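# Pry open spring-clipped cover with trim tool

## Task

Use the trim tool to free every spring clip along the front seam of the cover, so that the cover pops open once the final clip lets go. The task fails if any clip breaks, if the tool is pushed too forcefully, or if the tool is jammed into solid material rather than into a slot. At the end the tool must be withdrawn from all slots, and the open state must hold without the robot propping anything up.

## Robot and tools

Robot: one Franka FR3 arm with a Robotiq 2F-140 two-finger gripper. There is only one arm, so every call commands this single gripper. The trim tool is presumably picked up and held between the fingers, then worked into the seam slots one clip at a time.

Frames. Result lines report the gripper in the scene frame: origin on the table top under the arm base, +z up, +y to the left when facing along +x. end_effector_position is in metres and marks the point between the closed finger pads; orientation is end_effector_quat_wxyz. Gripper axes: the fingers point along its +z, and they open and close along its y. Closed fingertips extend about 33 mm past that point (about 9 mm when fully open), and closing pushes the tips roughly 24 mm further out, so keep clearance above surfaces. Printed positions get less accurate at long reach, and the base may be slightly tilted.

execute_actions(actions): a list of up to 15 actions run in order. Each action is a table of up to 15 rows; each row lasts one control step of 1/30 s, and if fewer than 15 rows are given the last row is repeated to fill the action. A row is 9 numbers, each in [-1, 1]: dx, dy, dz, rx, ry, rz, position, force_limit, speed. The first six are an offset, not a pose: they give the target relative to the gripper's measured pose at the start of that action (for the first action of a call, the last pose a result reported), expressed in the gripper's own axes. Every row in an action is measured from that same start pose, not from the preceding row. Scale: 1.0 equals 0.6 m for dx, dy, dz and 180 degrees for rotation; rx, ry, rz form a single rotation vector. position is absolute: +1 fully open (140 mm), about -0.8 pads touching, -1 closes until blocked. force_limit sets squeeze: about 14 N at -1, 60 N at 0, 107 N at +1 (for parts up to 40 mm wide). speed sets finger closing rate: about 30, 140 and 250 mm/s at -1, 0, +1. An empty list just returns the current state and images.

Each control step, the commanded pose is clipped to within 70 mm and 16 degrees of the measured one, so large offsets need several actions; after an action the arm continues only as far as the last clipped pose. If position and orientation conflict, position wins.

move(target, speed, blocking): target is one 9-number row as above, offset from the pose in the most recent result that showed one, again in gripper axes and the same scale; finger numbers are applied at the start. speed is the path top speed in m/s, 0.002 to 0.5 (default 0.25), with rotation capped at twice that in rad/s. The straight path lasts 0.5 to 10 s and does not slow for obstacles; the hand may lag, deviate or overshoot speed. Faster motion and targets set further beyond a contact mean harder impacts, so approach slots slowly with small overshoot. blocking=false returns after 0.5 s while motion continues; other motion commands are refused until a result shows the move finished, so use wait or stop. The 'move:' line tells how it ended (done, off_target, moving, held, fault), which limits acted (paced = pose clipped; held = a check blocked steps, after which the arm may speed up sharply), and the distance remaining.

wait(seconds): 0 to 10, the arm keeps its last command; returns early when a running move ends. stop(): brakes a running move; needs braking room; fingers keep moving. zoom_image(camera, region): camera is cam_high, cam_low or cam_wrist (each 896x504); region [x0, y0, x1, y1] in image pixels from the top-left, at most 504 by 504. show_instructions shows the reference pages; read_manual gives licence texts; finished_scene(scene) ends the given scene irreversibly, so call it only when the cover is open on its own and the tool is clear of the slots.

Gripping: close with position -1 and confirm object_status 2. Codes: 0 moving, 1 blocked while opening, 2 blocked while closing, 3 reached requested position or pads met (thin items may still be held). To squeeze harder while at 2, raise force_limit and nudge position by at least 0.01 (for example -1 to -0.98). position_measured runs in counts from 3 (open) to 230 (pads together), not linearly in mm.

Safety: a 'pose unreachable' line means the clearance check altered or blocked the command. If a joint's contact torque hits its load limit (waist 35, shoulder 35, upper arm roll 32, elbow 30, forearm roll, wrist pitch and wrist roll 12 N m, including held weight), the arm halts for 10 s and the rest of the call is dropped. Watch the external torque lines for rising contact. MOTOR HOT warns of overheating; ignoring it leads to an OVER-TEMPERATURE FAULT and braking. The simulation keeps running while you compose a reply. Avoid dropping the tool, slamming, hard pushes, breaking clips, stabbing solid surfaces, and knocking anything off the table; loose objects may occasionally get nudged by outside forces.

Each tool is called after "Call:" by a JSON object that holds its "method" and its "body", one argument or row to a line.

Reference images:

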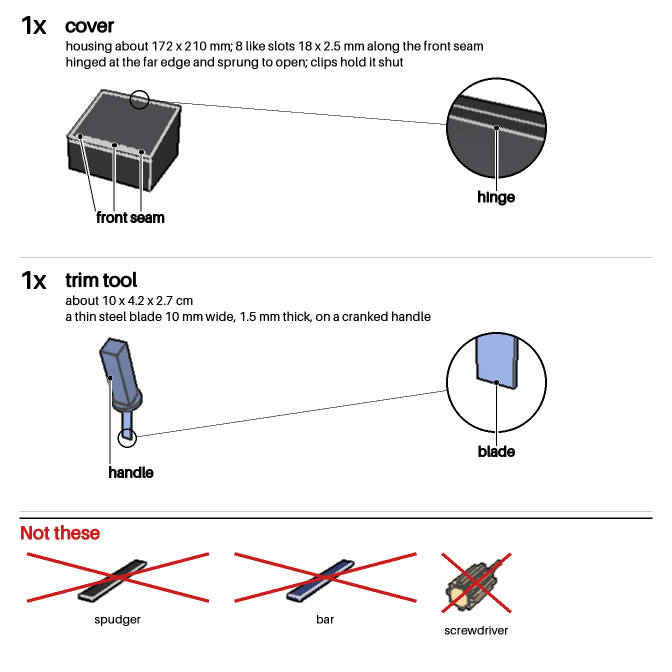

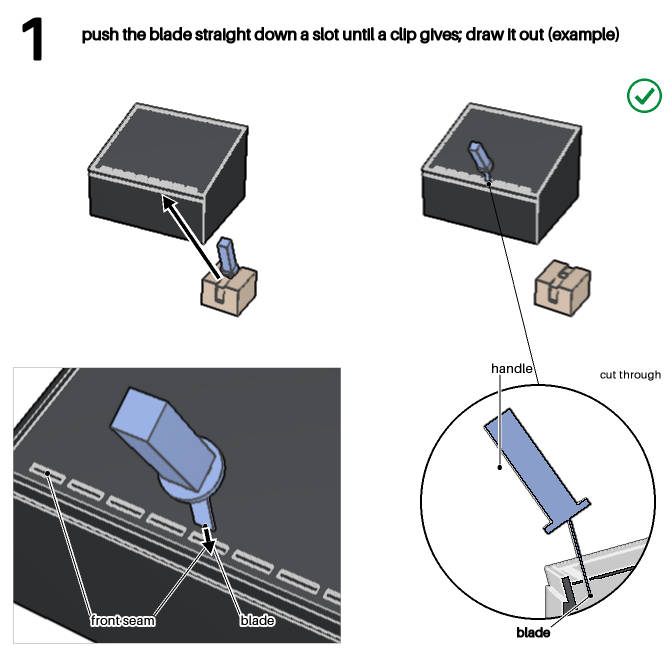

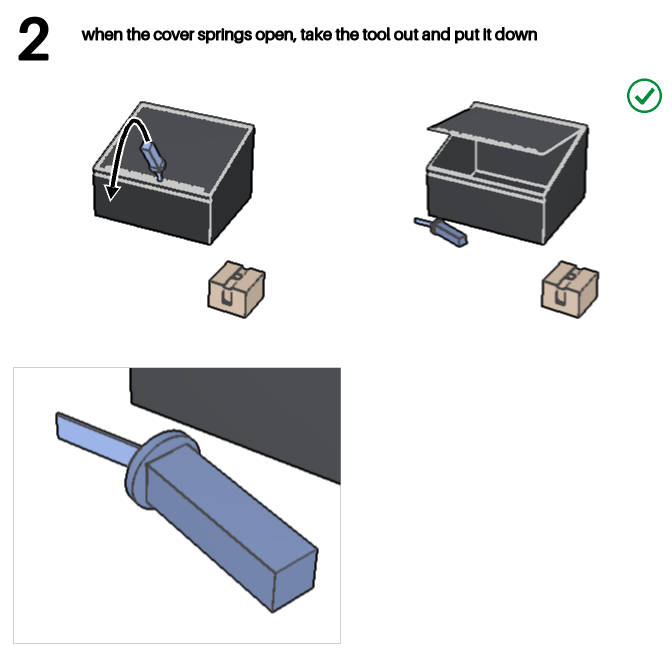

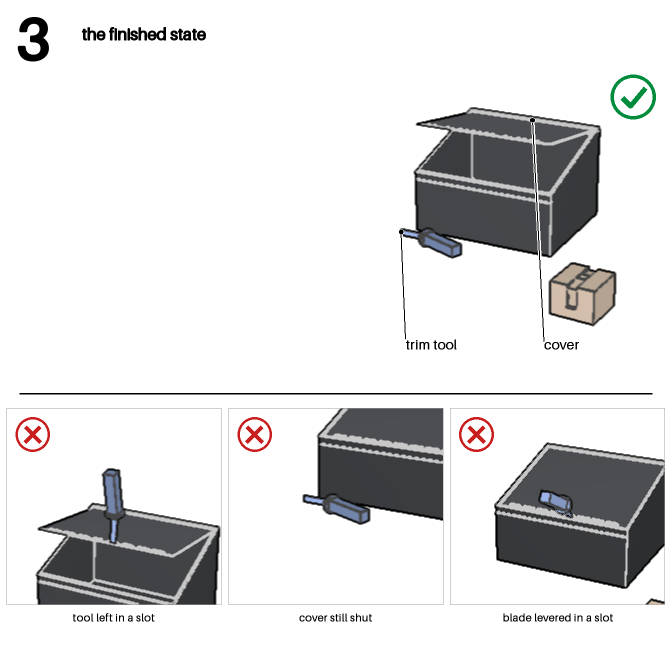

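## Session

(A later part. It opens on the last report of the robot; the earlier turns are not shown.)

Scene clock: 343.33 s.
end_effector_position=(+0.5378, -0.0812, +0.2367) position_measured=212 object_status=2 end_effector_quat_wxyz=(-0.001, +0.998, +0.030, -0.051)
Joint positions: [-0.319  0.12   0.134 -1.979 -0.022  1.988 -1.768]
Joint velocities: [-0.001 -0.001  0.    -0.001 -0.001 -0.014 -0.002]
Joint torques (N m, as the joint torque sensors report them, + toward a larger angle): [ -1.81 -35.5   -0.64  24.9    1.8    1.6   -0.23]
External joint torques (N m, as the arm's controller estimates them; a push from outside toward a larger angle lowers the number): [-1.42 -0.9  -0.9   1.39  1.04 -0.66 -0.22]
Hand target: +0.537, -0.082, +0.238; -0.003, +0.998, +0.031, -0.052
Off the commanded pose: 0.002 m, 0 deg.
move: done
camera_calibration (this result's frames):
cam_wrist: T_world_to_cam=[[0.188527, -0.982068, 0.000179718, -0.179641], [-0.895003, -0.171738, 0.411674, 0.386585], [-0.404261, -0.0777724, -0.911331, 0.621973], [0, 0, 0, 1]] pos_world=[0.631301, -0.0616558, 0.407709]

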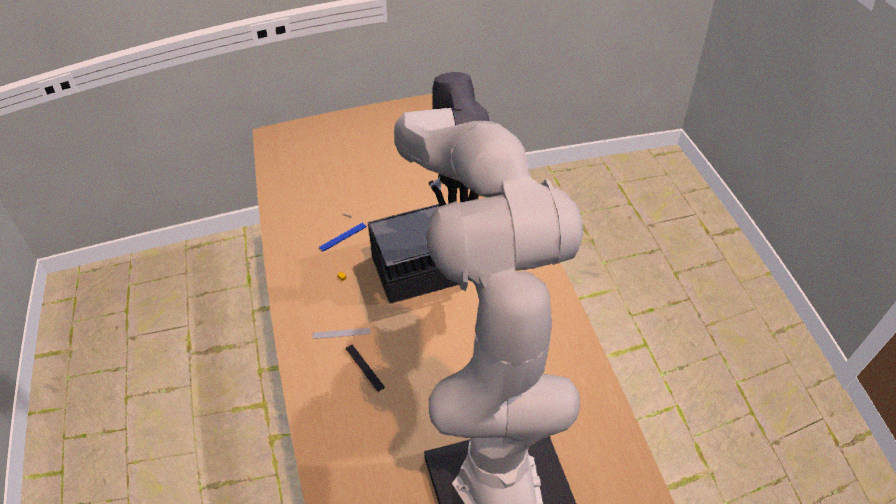

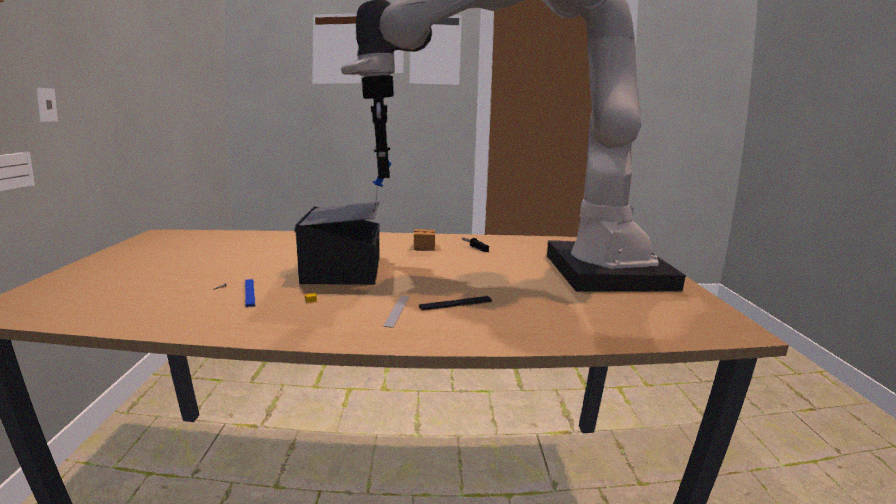

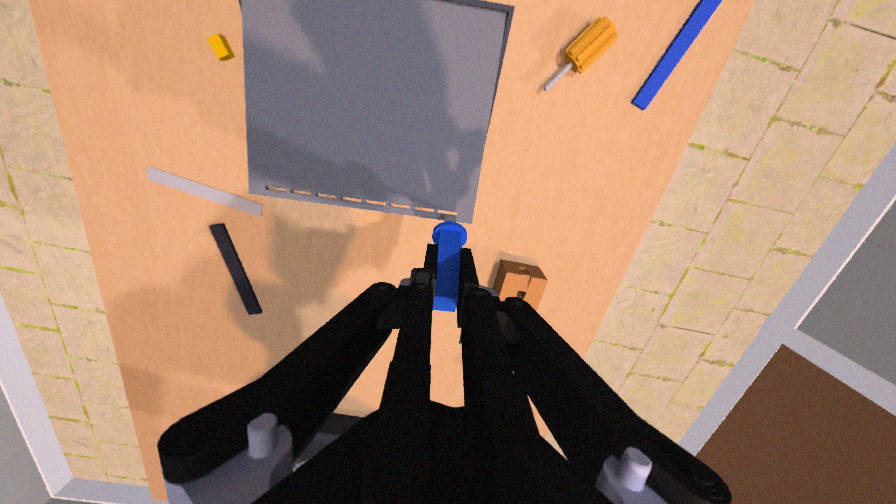

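Call:
{"method": "move", "body": {
  "target": [-0.165,-0.14,0.0,0,0,0,-1,0.8,-0.6],
  "speed": 0.2
}}

Call:
{"method": "move", "body": {
  "target": [0.025,0,0.26,-0.1787,0.3084,0.3663,-1,0.8,-0.6],
  "speed": 0.3
}}

Scene clock: 360.77 s.
end_effector_position=(+0.4324, -0.0060, +0.2445) position_measured=212 object_status=2 end_effector_quat_wxyz=(-0.001, +0.998, +0.036, -0.054)
Joint positions: [-0.263 -0.217  0.193 -2.343  0.052  2.014 -1.708]
Joint velocities: [ 0.001 -0.001  0.    -0.004  0.003  0.003  0.025]
Joint torques (N m, as the joint torque sensors report them, + toward a larger angle): [ -0.14 -24.35  -1.11  23.86   1.88   2.76   0.48]
External joint torques (N m, as the arm's controller estimates them; a push from outside toward a larger angle lowers the number): [ 0.12 -1.7   0.61  0.48  1.14  0.51  0.48]
Hand target: +0.434, -0.004, +0.245; -0.002, +0.998, +0.030, -0.051
Off the commanded pose: 0.004 m, 1 deg.
move: off_target
camera_calibration (this result's frames):
cam_wrist: T_world_to_cam=[[0.201227, -0.979544, -0.000787204, -0.0912045], [-0.889923, -0.183152, 0.417723, 0.298145], [-0.409322, -0.0833564, -0.908574, 0.593809], [0, 0, 0, 1]] pos_world=[0.526737, 0.0147646, 0.414906]

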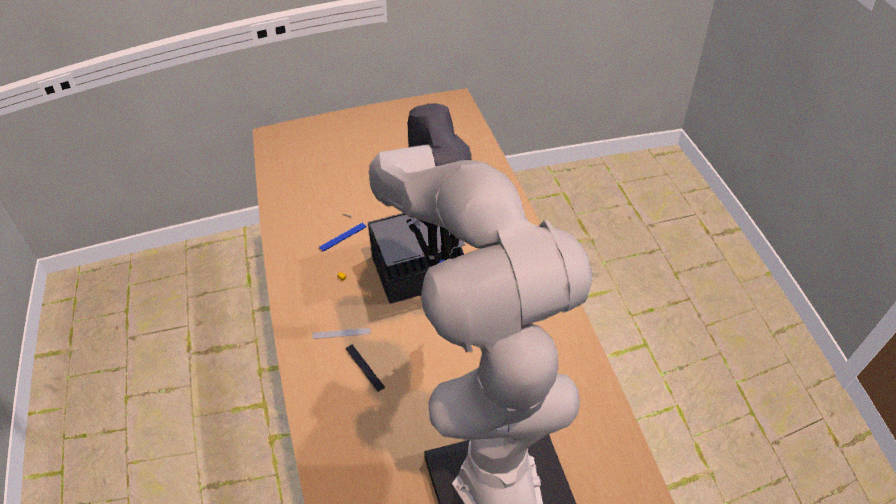

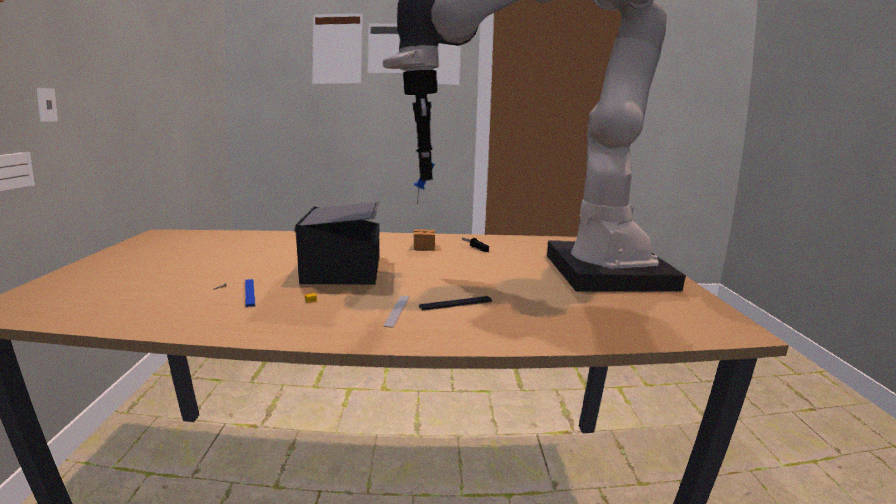

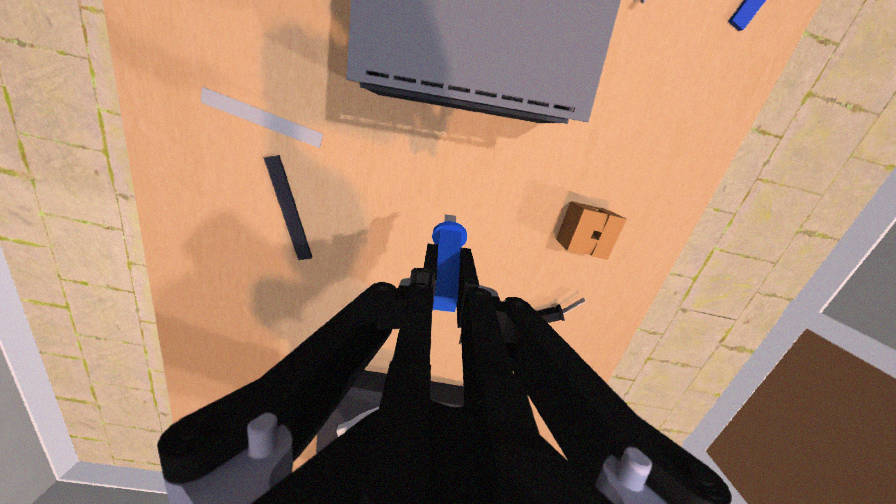

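Scene clock: 364.40 s.
end_effector_position=(+0.4377, -0.0108, +0.0972) position_measured=212 object_status=2 end_effector_quat_wxyz=(+0.257, +0.733, -0.477, +0.411)
Joint positions: [-1.103 -1.242  1.955 -2.66   0.532  2.634 -0.038]
Joint velocities: [ 0.    -0.003  0.002  0.001  0.005 -0.011  0.017]
Joint torques (N m, as the joint torque sensors report them, + toward a larger angle): [  0.58  16.11 -21.55   0.01   2.17   0.7    0.5 ]
External joint torques (N m, as the arm's controller estimates them; a push from outside toward a larger angle lowers the number): [ 0.88 -2.16  0.69  1.07  1.06 -0.74  0.48]
Hand target: +0.437, -0.010, +0.096; +0.255, +0.730, -0.482, +0.412
Off the commanded pose: 0.013 m, 1 deg.
move: off_target
camera_calibration (this result's frames):
cam_wrist: T_world_to_cam=[[-0.883116, -0.457409, 0.104324, 0.372981], [-0.414154, 0.655595, -0.631405, 0.266337], [0.220416, -0.60081, -0.768404, 0.166821], [0, 0, 0, 1]] pos_world=[0.40292, 0.0962228, 0.257441]

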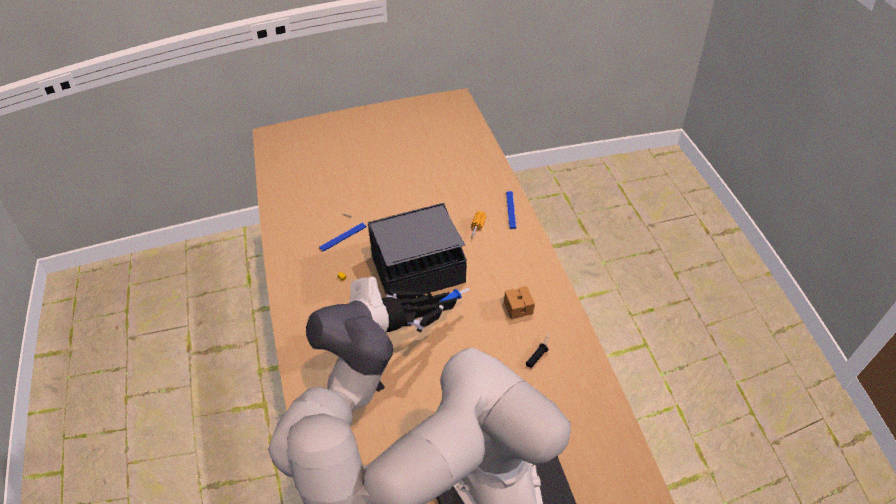

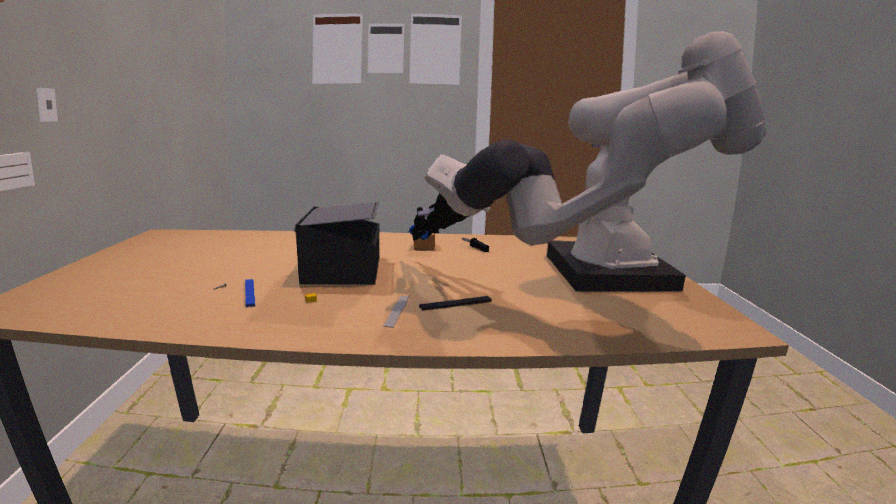

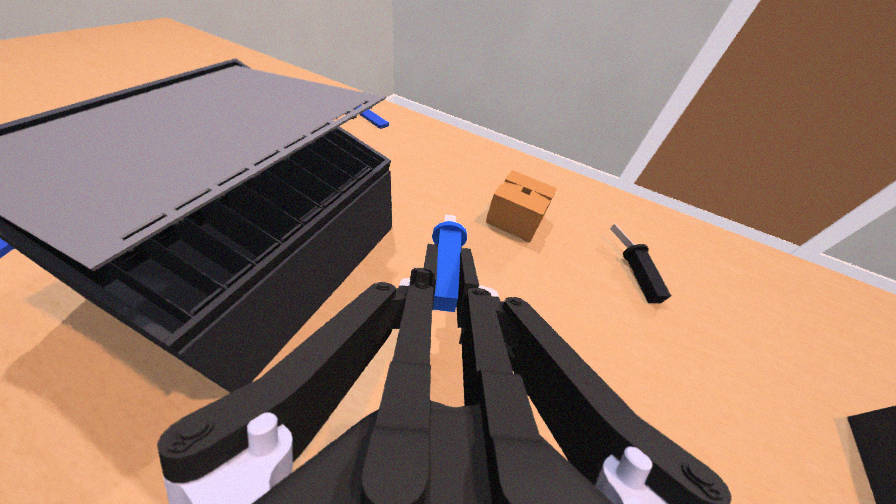

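Call:
{"method": "zoom_image", "body": {
  "camera": "cam_wrist",
  "region": [100, 110, 400, 350]
}}

Call:
{"method": "move", "body": {
  "target": [-0.085,0,0.053,0,0,0,-1,0.8,-0.6],
  "speed": 0.08
}}

Region (100, 110, 400, 350) of cam_wrist's 896x504 image, scaled by 1.680, with more detail than that image has; it fills the top 403 rows of this view, and the rest is white.

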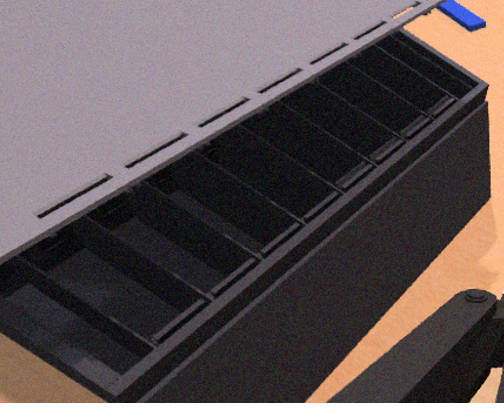

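Scene clock: 367.93 s.
end_effector_position=(+0.4379, -0.0109, +0.0393) position_measured=212 object_status=2 end_effector_quat_wxyz=(+0.261, +0.735, -0.472, +0.410)
Joint positions: [-1.194 -1.304  2.113 -2.588  0.6    2.688  0.008]
Joint velocities: [-0.    -0.007  0.002  0.004  0.018  0.006  0.011]
Joint torques (N m, as the joint torque sensors report them, + toward a larger angle): [ -1.62  17.64 -21.76  -2.55   2.27   1.51   0.43]
External joint torques (N m, as the arm's controller estimates them; a push from outside toward a larger angle lowers the number): [-1.28 -2.84  0.43  1.09  1.06  0.2   0.41]
Hand target: +0.439, -0.011, +0.039; +0.257, +0.732, -0.477, +0.413
Off the commanded pose: 0.002 m, 1 deg.
move: done
camera_calibration (this result's frames):
cam_wrist: T_world_to_cam=[[-0.879966, -0.460665, 0.115966, 0.377274], [-0.423098, 0.649049, -0.632237, 0.233769], [0.215982, -0.605412, -0.766047, 0.124063], [0, 0, 0, 1]] pos_world=[0.4041, 0.0971786, 0.199085]

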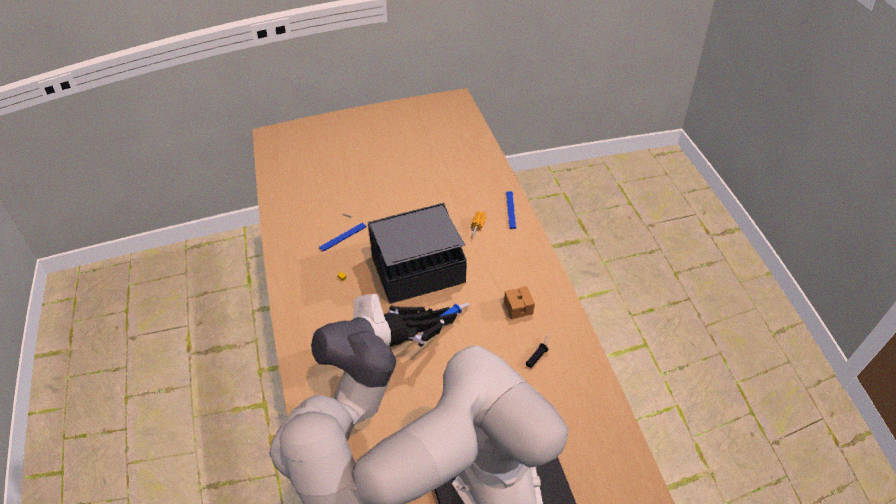

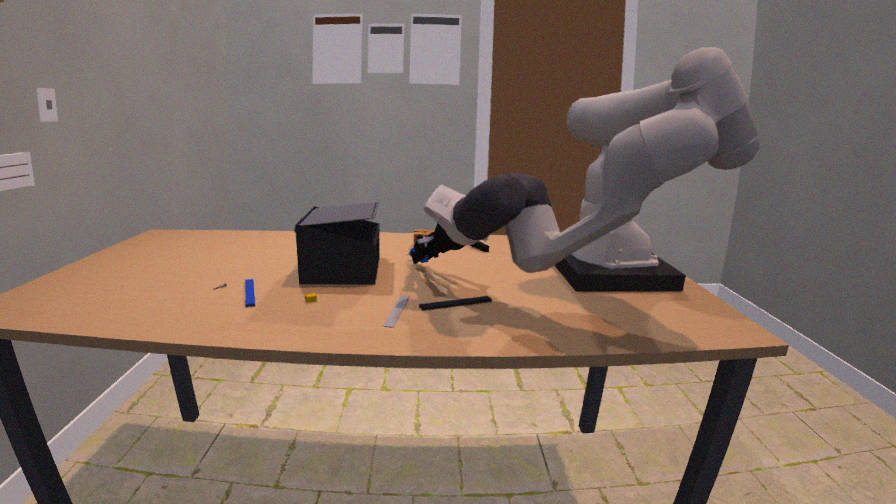

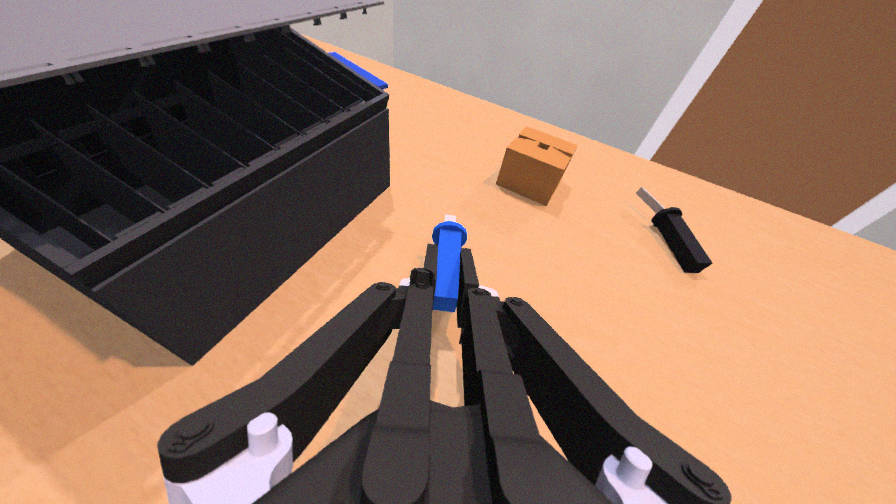

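Call:
{"method": "move", "body": {
  "target": [-0.0145,0,0.009,0,0,0,-1,0.8,-0.6],
  "speed": 0.015
}}

Call:
{"method": "zoom_image", "body": {
  "camera": "cam_low",
  "region": [390, 230, 470, 290]
}}

Scene clock: 370.80 s.
end_effector_position=(+0.4370, -0.0107, +0.0300) position_measured=212 object_status=2 end_effector_quat_wxyz=(+0.264, +0.737, -0.469, +0.408)
Joint positions: [-1.206 -1.314  2.135 -2.575  0.606  2.692  0.012]
Joint velocities: [ 0.001 -0.003  0.002  0.003  0.006  0.003 -0.   ]
Joint torques (N m, as the joint torque sensors report them, + toward a larger angle): [ -2.    18.33 -20.87  -2.85   2.22   1.5    0.49]
External joint torques (N m, as the arm's controller estimates them; a push from outside toward a larger angle lowers the number): [-1.73 -2.42  1.2   1.15  1.01  0.22  0.47]
Hand target: +0.438, -0.011, +0.029; +0.261, +0.735, -0.472, +0.410
Off the commanded pose: 0.001 m, 1 deg.
move: done
camera_calibration (this result's frames):
cam_wrist: T_world_to_cam=[[-0.877619, -0.46279, 0.124943, 0.376295], [-0.430127, 0.645206, -0.631427, 0.230394], [0.211604, -0.607893, -0.765303, 0.119079], [0, 0, 0, 1]] pos_world=[0.404145, 0.0978818, 0.189593]

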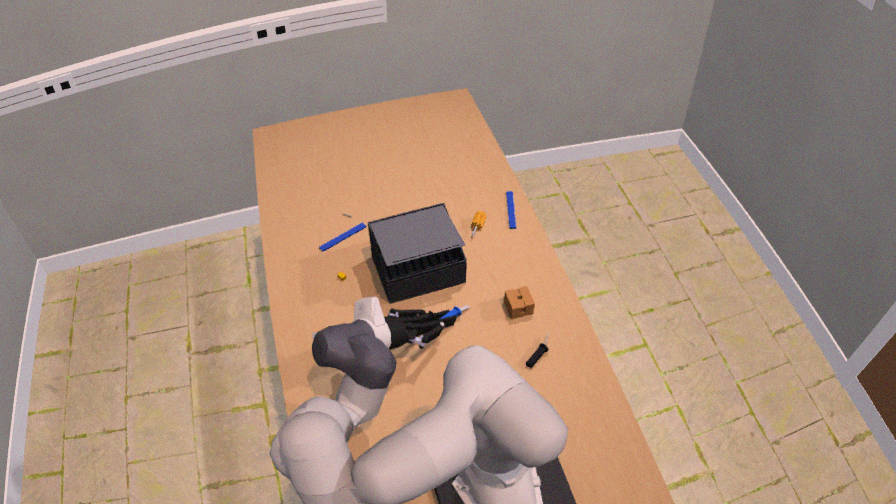

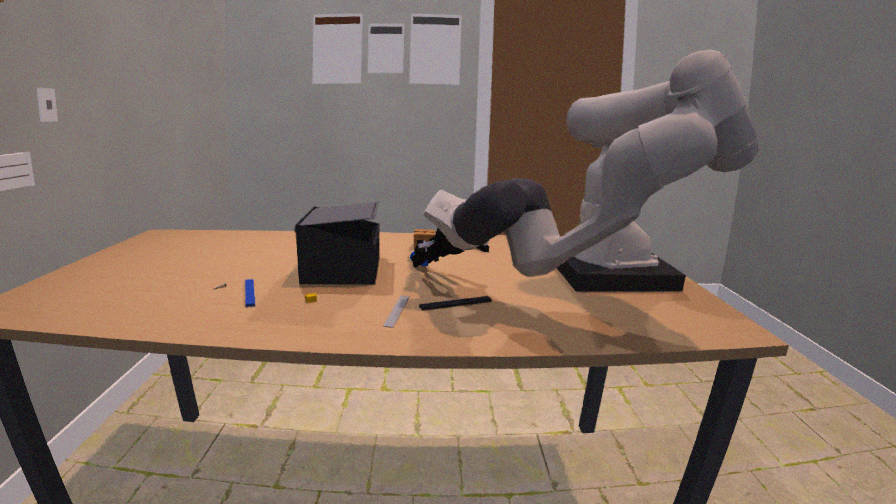

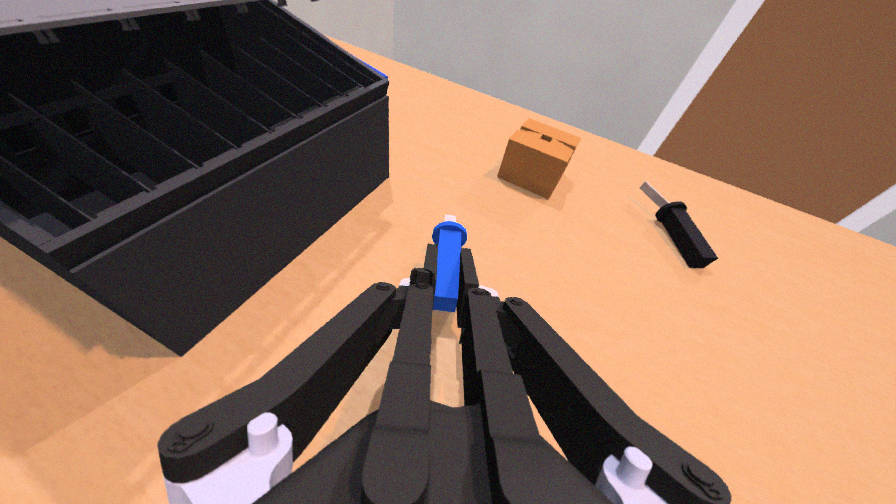

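Region (390, 230, 470, 290) of cam_low's 896x504 image, scaled by 6.300, with more detail than that image has; it fills the top 378 rows of this view, and the rest is white.

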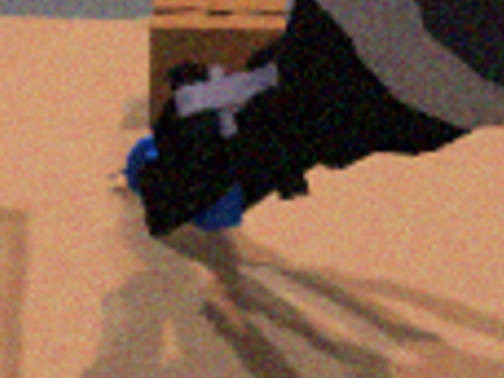

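Close to the table. Release.

Call:
{"method": "execute_actions", "body": {
  "actions": [
    [[-0.003,0,0.002,0,0,0,-0.2,0,-0.8]],
    [[0,0,0,0,0,0,-0.2,0,-0.5]]
  ]
}}

Call:
{"method": "move", "body": {
  "target": [0.07,0,-0.07,0,0,0,-0.2,0,-0.5],
  "speed": 0.12
}}

Scene clock: 373.77 s.
end_effector_position=(+0.4347, -0.0140, +0.0294) position_measured=154 object_status=3 end_effector_quat_wxyz=(+0.268, +0.736, -0.471, +0.407)
Joint positions: [-1.208 -1.315  2.138 -2.576  0.607  2.688  0.012]
Joint velocities: [0.    0.    0.    0.001 0.    0.001 0.002]
Joint torques (N m, as the joint torque sensors report them, + toward a larger angle): [ -0.42  19.96 -22.5   -3.78   1.29   1.04   0.14]
External joint torques (N m, as the arm's controller estimates them; a push from outside toward a larger angle lowers the number): [-0.1  -0.78 -0.49  0.26  0.09 -0.22  0.11]
External joint torques at the end of the 1st action: [-0.81 -1.62  0.91  3.07  0.57  0.73  0.2 ]
Hand target: +0.435, -0.014, +0.029; +0.268, +0.736, -0.471, +0.407
Off the commanded pose: 0.000 m, 0 deg.
camera_calibration (this result's frames):
cam_wrist: T_world_to_cam=[[-0.880396, -0.456209, 0.129526, 0.374042], [-0.427697, 0.645806, -0.632463, 0.230203], [0.204886, -0.612216, -0.763684, 0.119968], [0, 0, 0, 1]] pos_world=[0.403182, 0.0954207, 0.188765]

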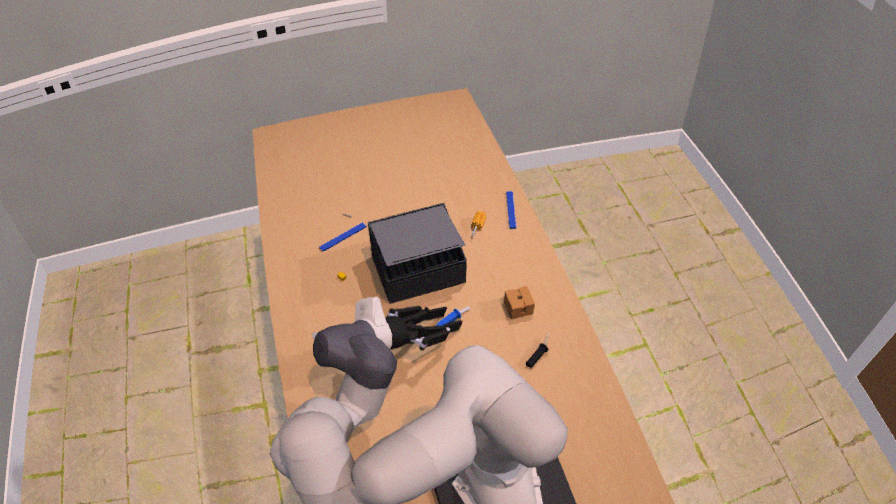

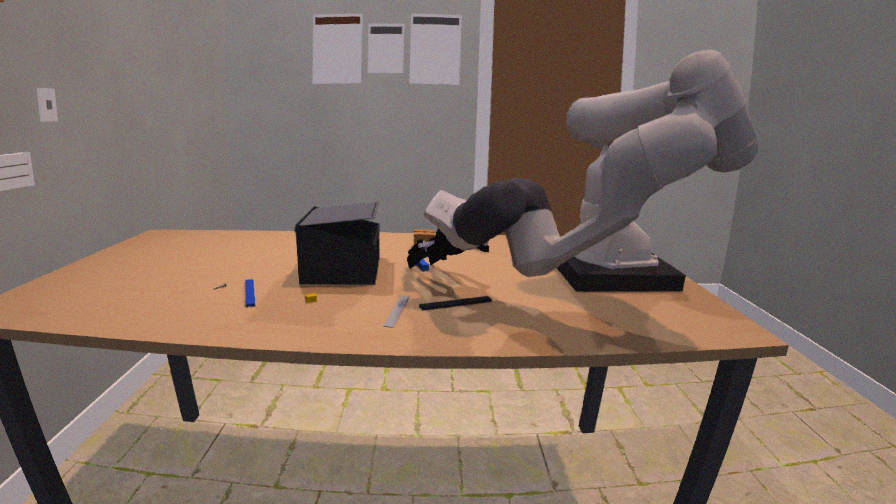

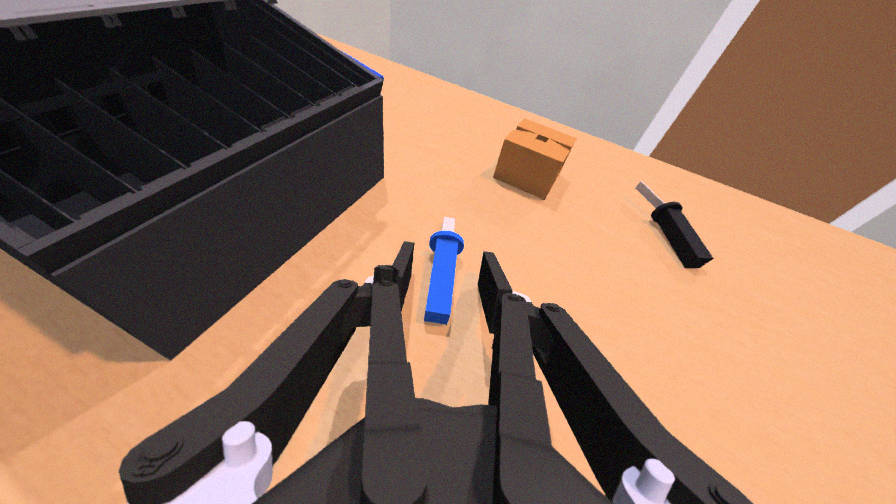

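Scene clock: 374.80 s.
end_effector_position=(+0.4304, -0.0007, +0.0849) position_measured=154 object_status=3 end_effector_quat_wxyz=(+0.264, +0.734, -0.474, +0.408)
Joint positions: [-1.089 -1.254  1.983 -2.638  0.536  2.6   -0.015]
Joint velocities: [-0.001  0.004 -0.001 -0.001 -0.01  -0.009 -0.004]
Joint torques (N m, as the joint torque sensors report them, + toward a larger angle): [  0.99  19.44 -24.11  -1.62   0.14   0.63  -0.23]
External joint torques (N m, as the arm's controller estimates them; a push from outside toward a larger angle lowers the number): [ 1.34  0.69 -1.75 -0.09 -0.86 -0.72 -0.25]
Hand target: +0.429, -0.001, +0.085; +0.268, +0.736, -0.471, +0.405
Off the commanded pose: 0.003 m, 1 deg.
move: done
camera_calibration (this result's frames):
cam_wrist: T_world_to_cam=[[-0.882486, -0.454706, 0.120259, 0.370791], [-0.421485, 0.651062, -0.631244, 0.25201], [0.208734, -0.607751, -0.766204, 0.169893], [0, 0, 0, 1]] pos_world=[0.397974, 0.107779, 0.244662]

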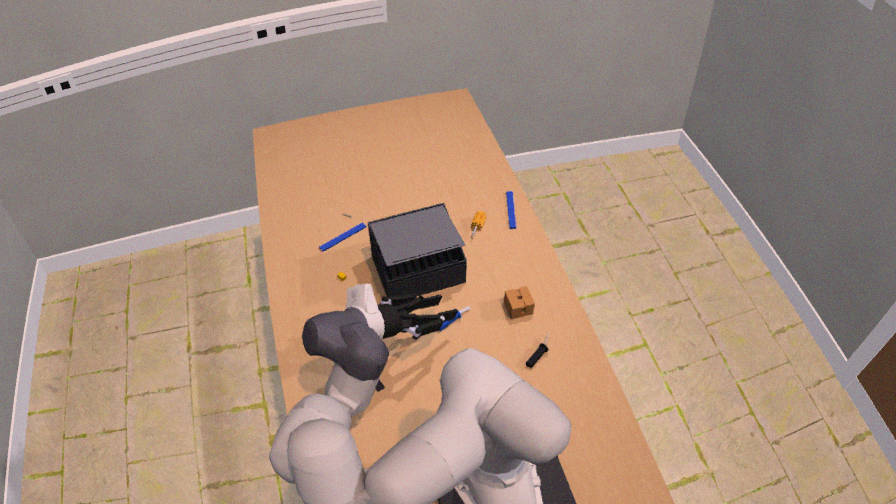

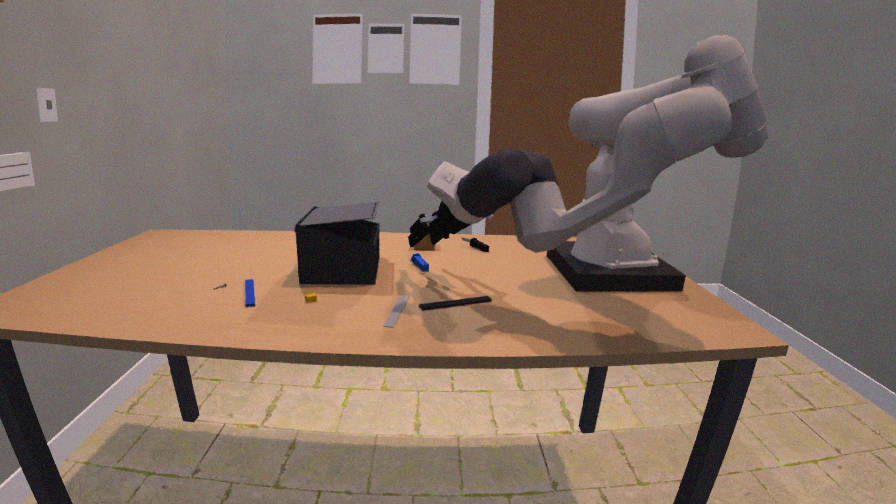

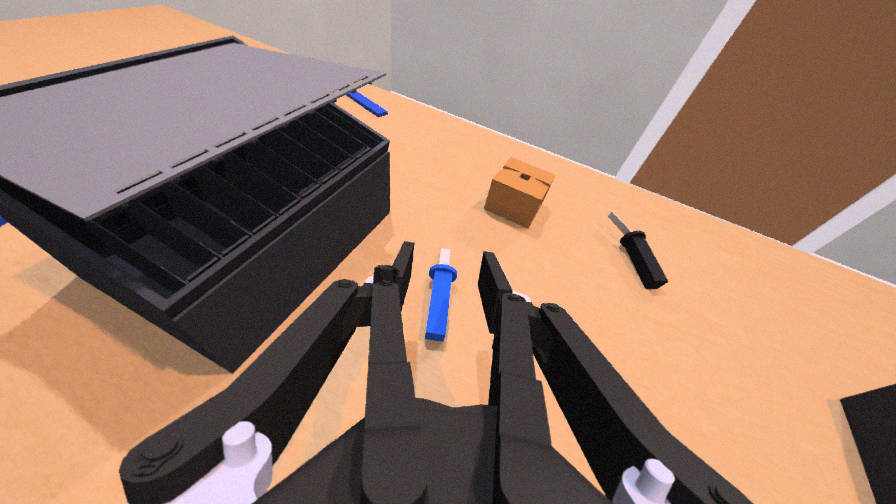

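Call:
{"method": "finished_scene", "body": {
  "scene": 1
}}

The scene is finished: the task was done.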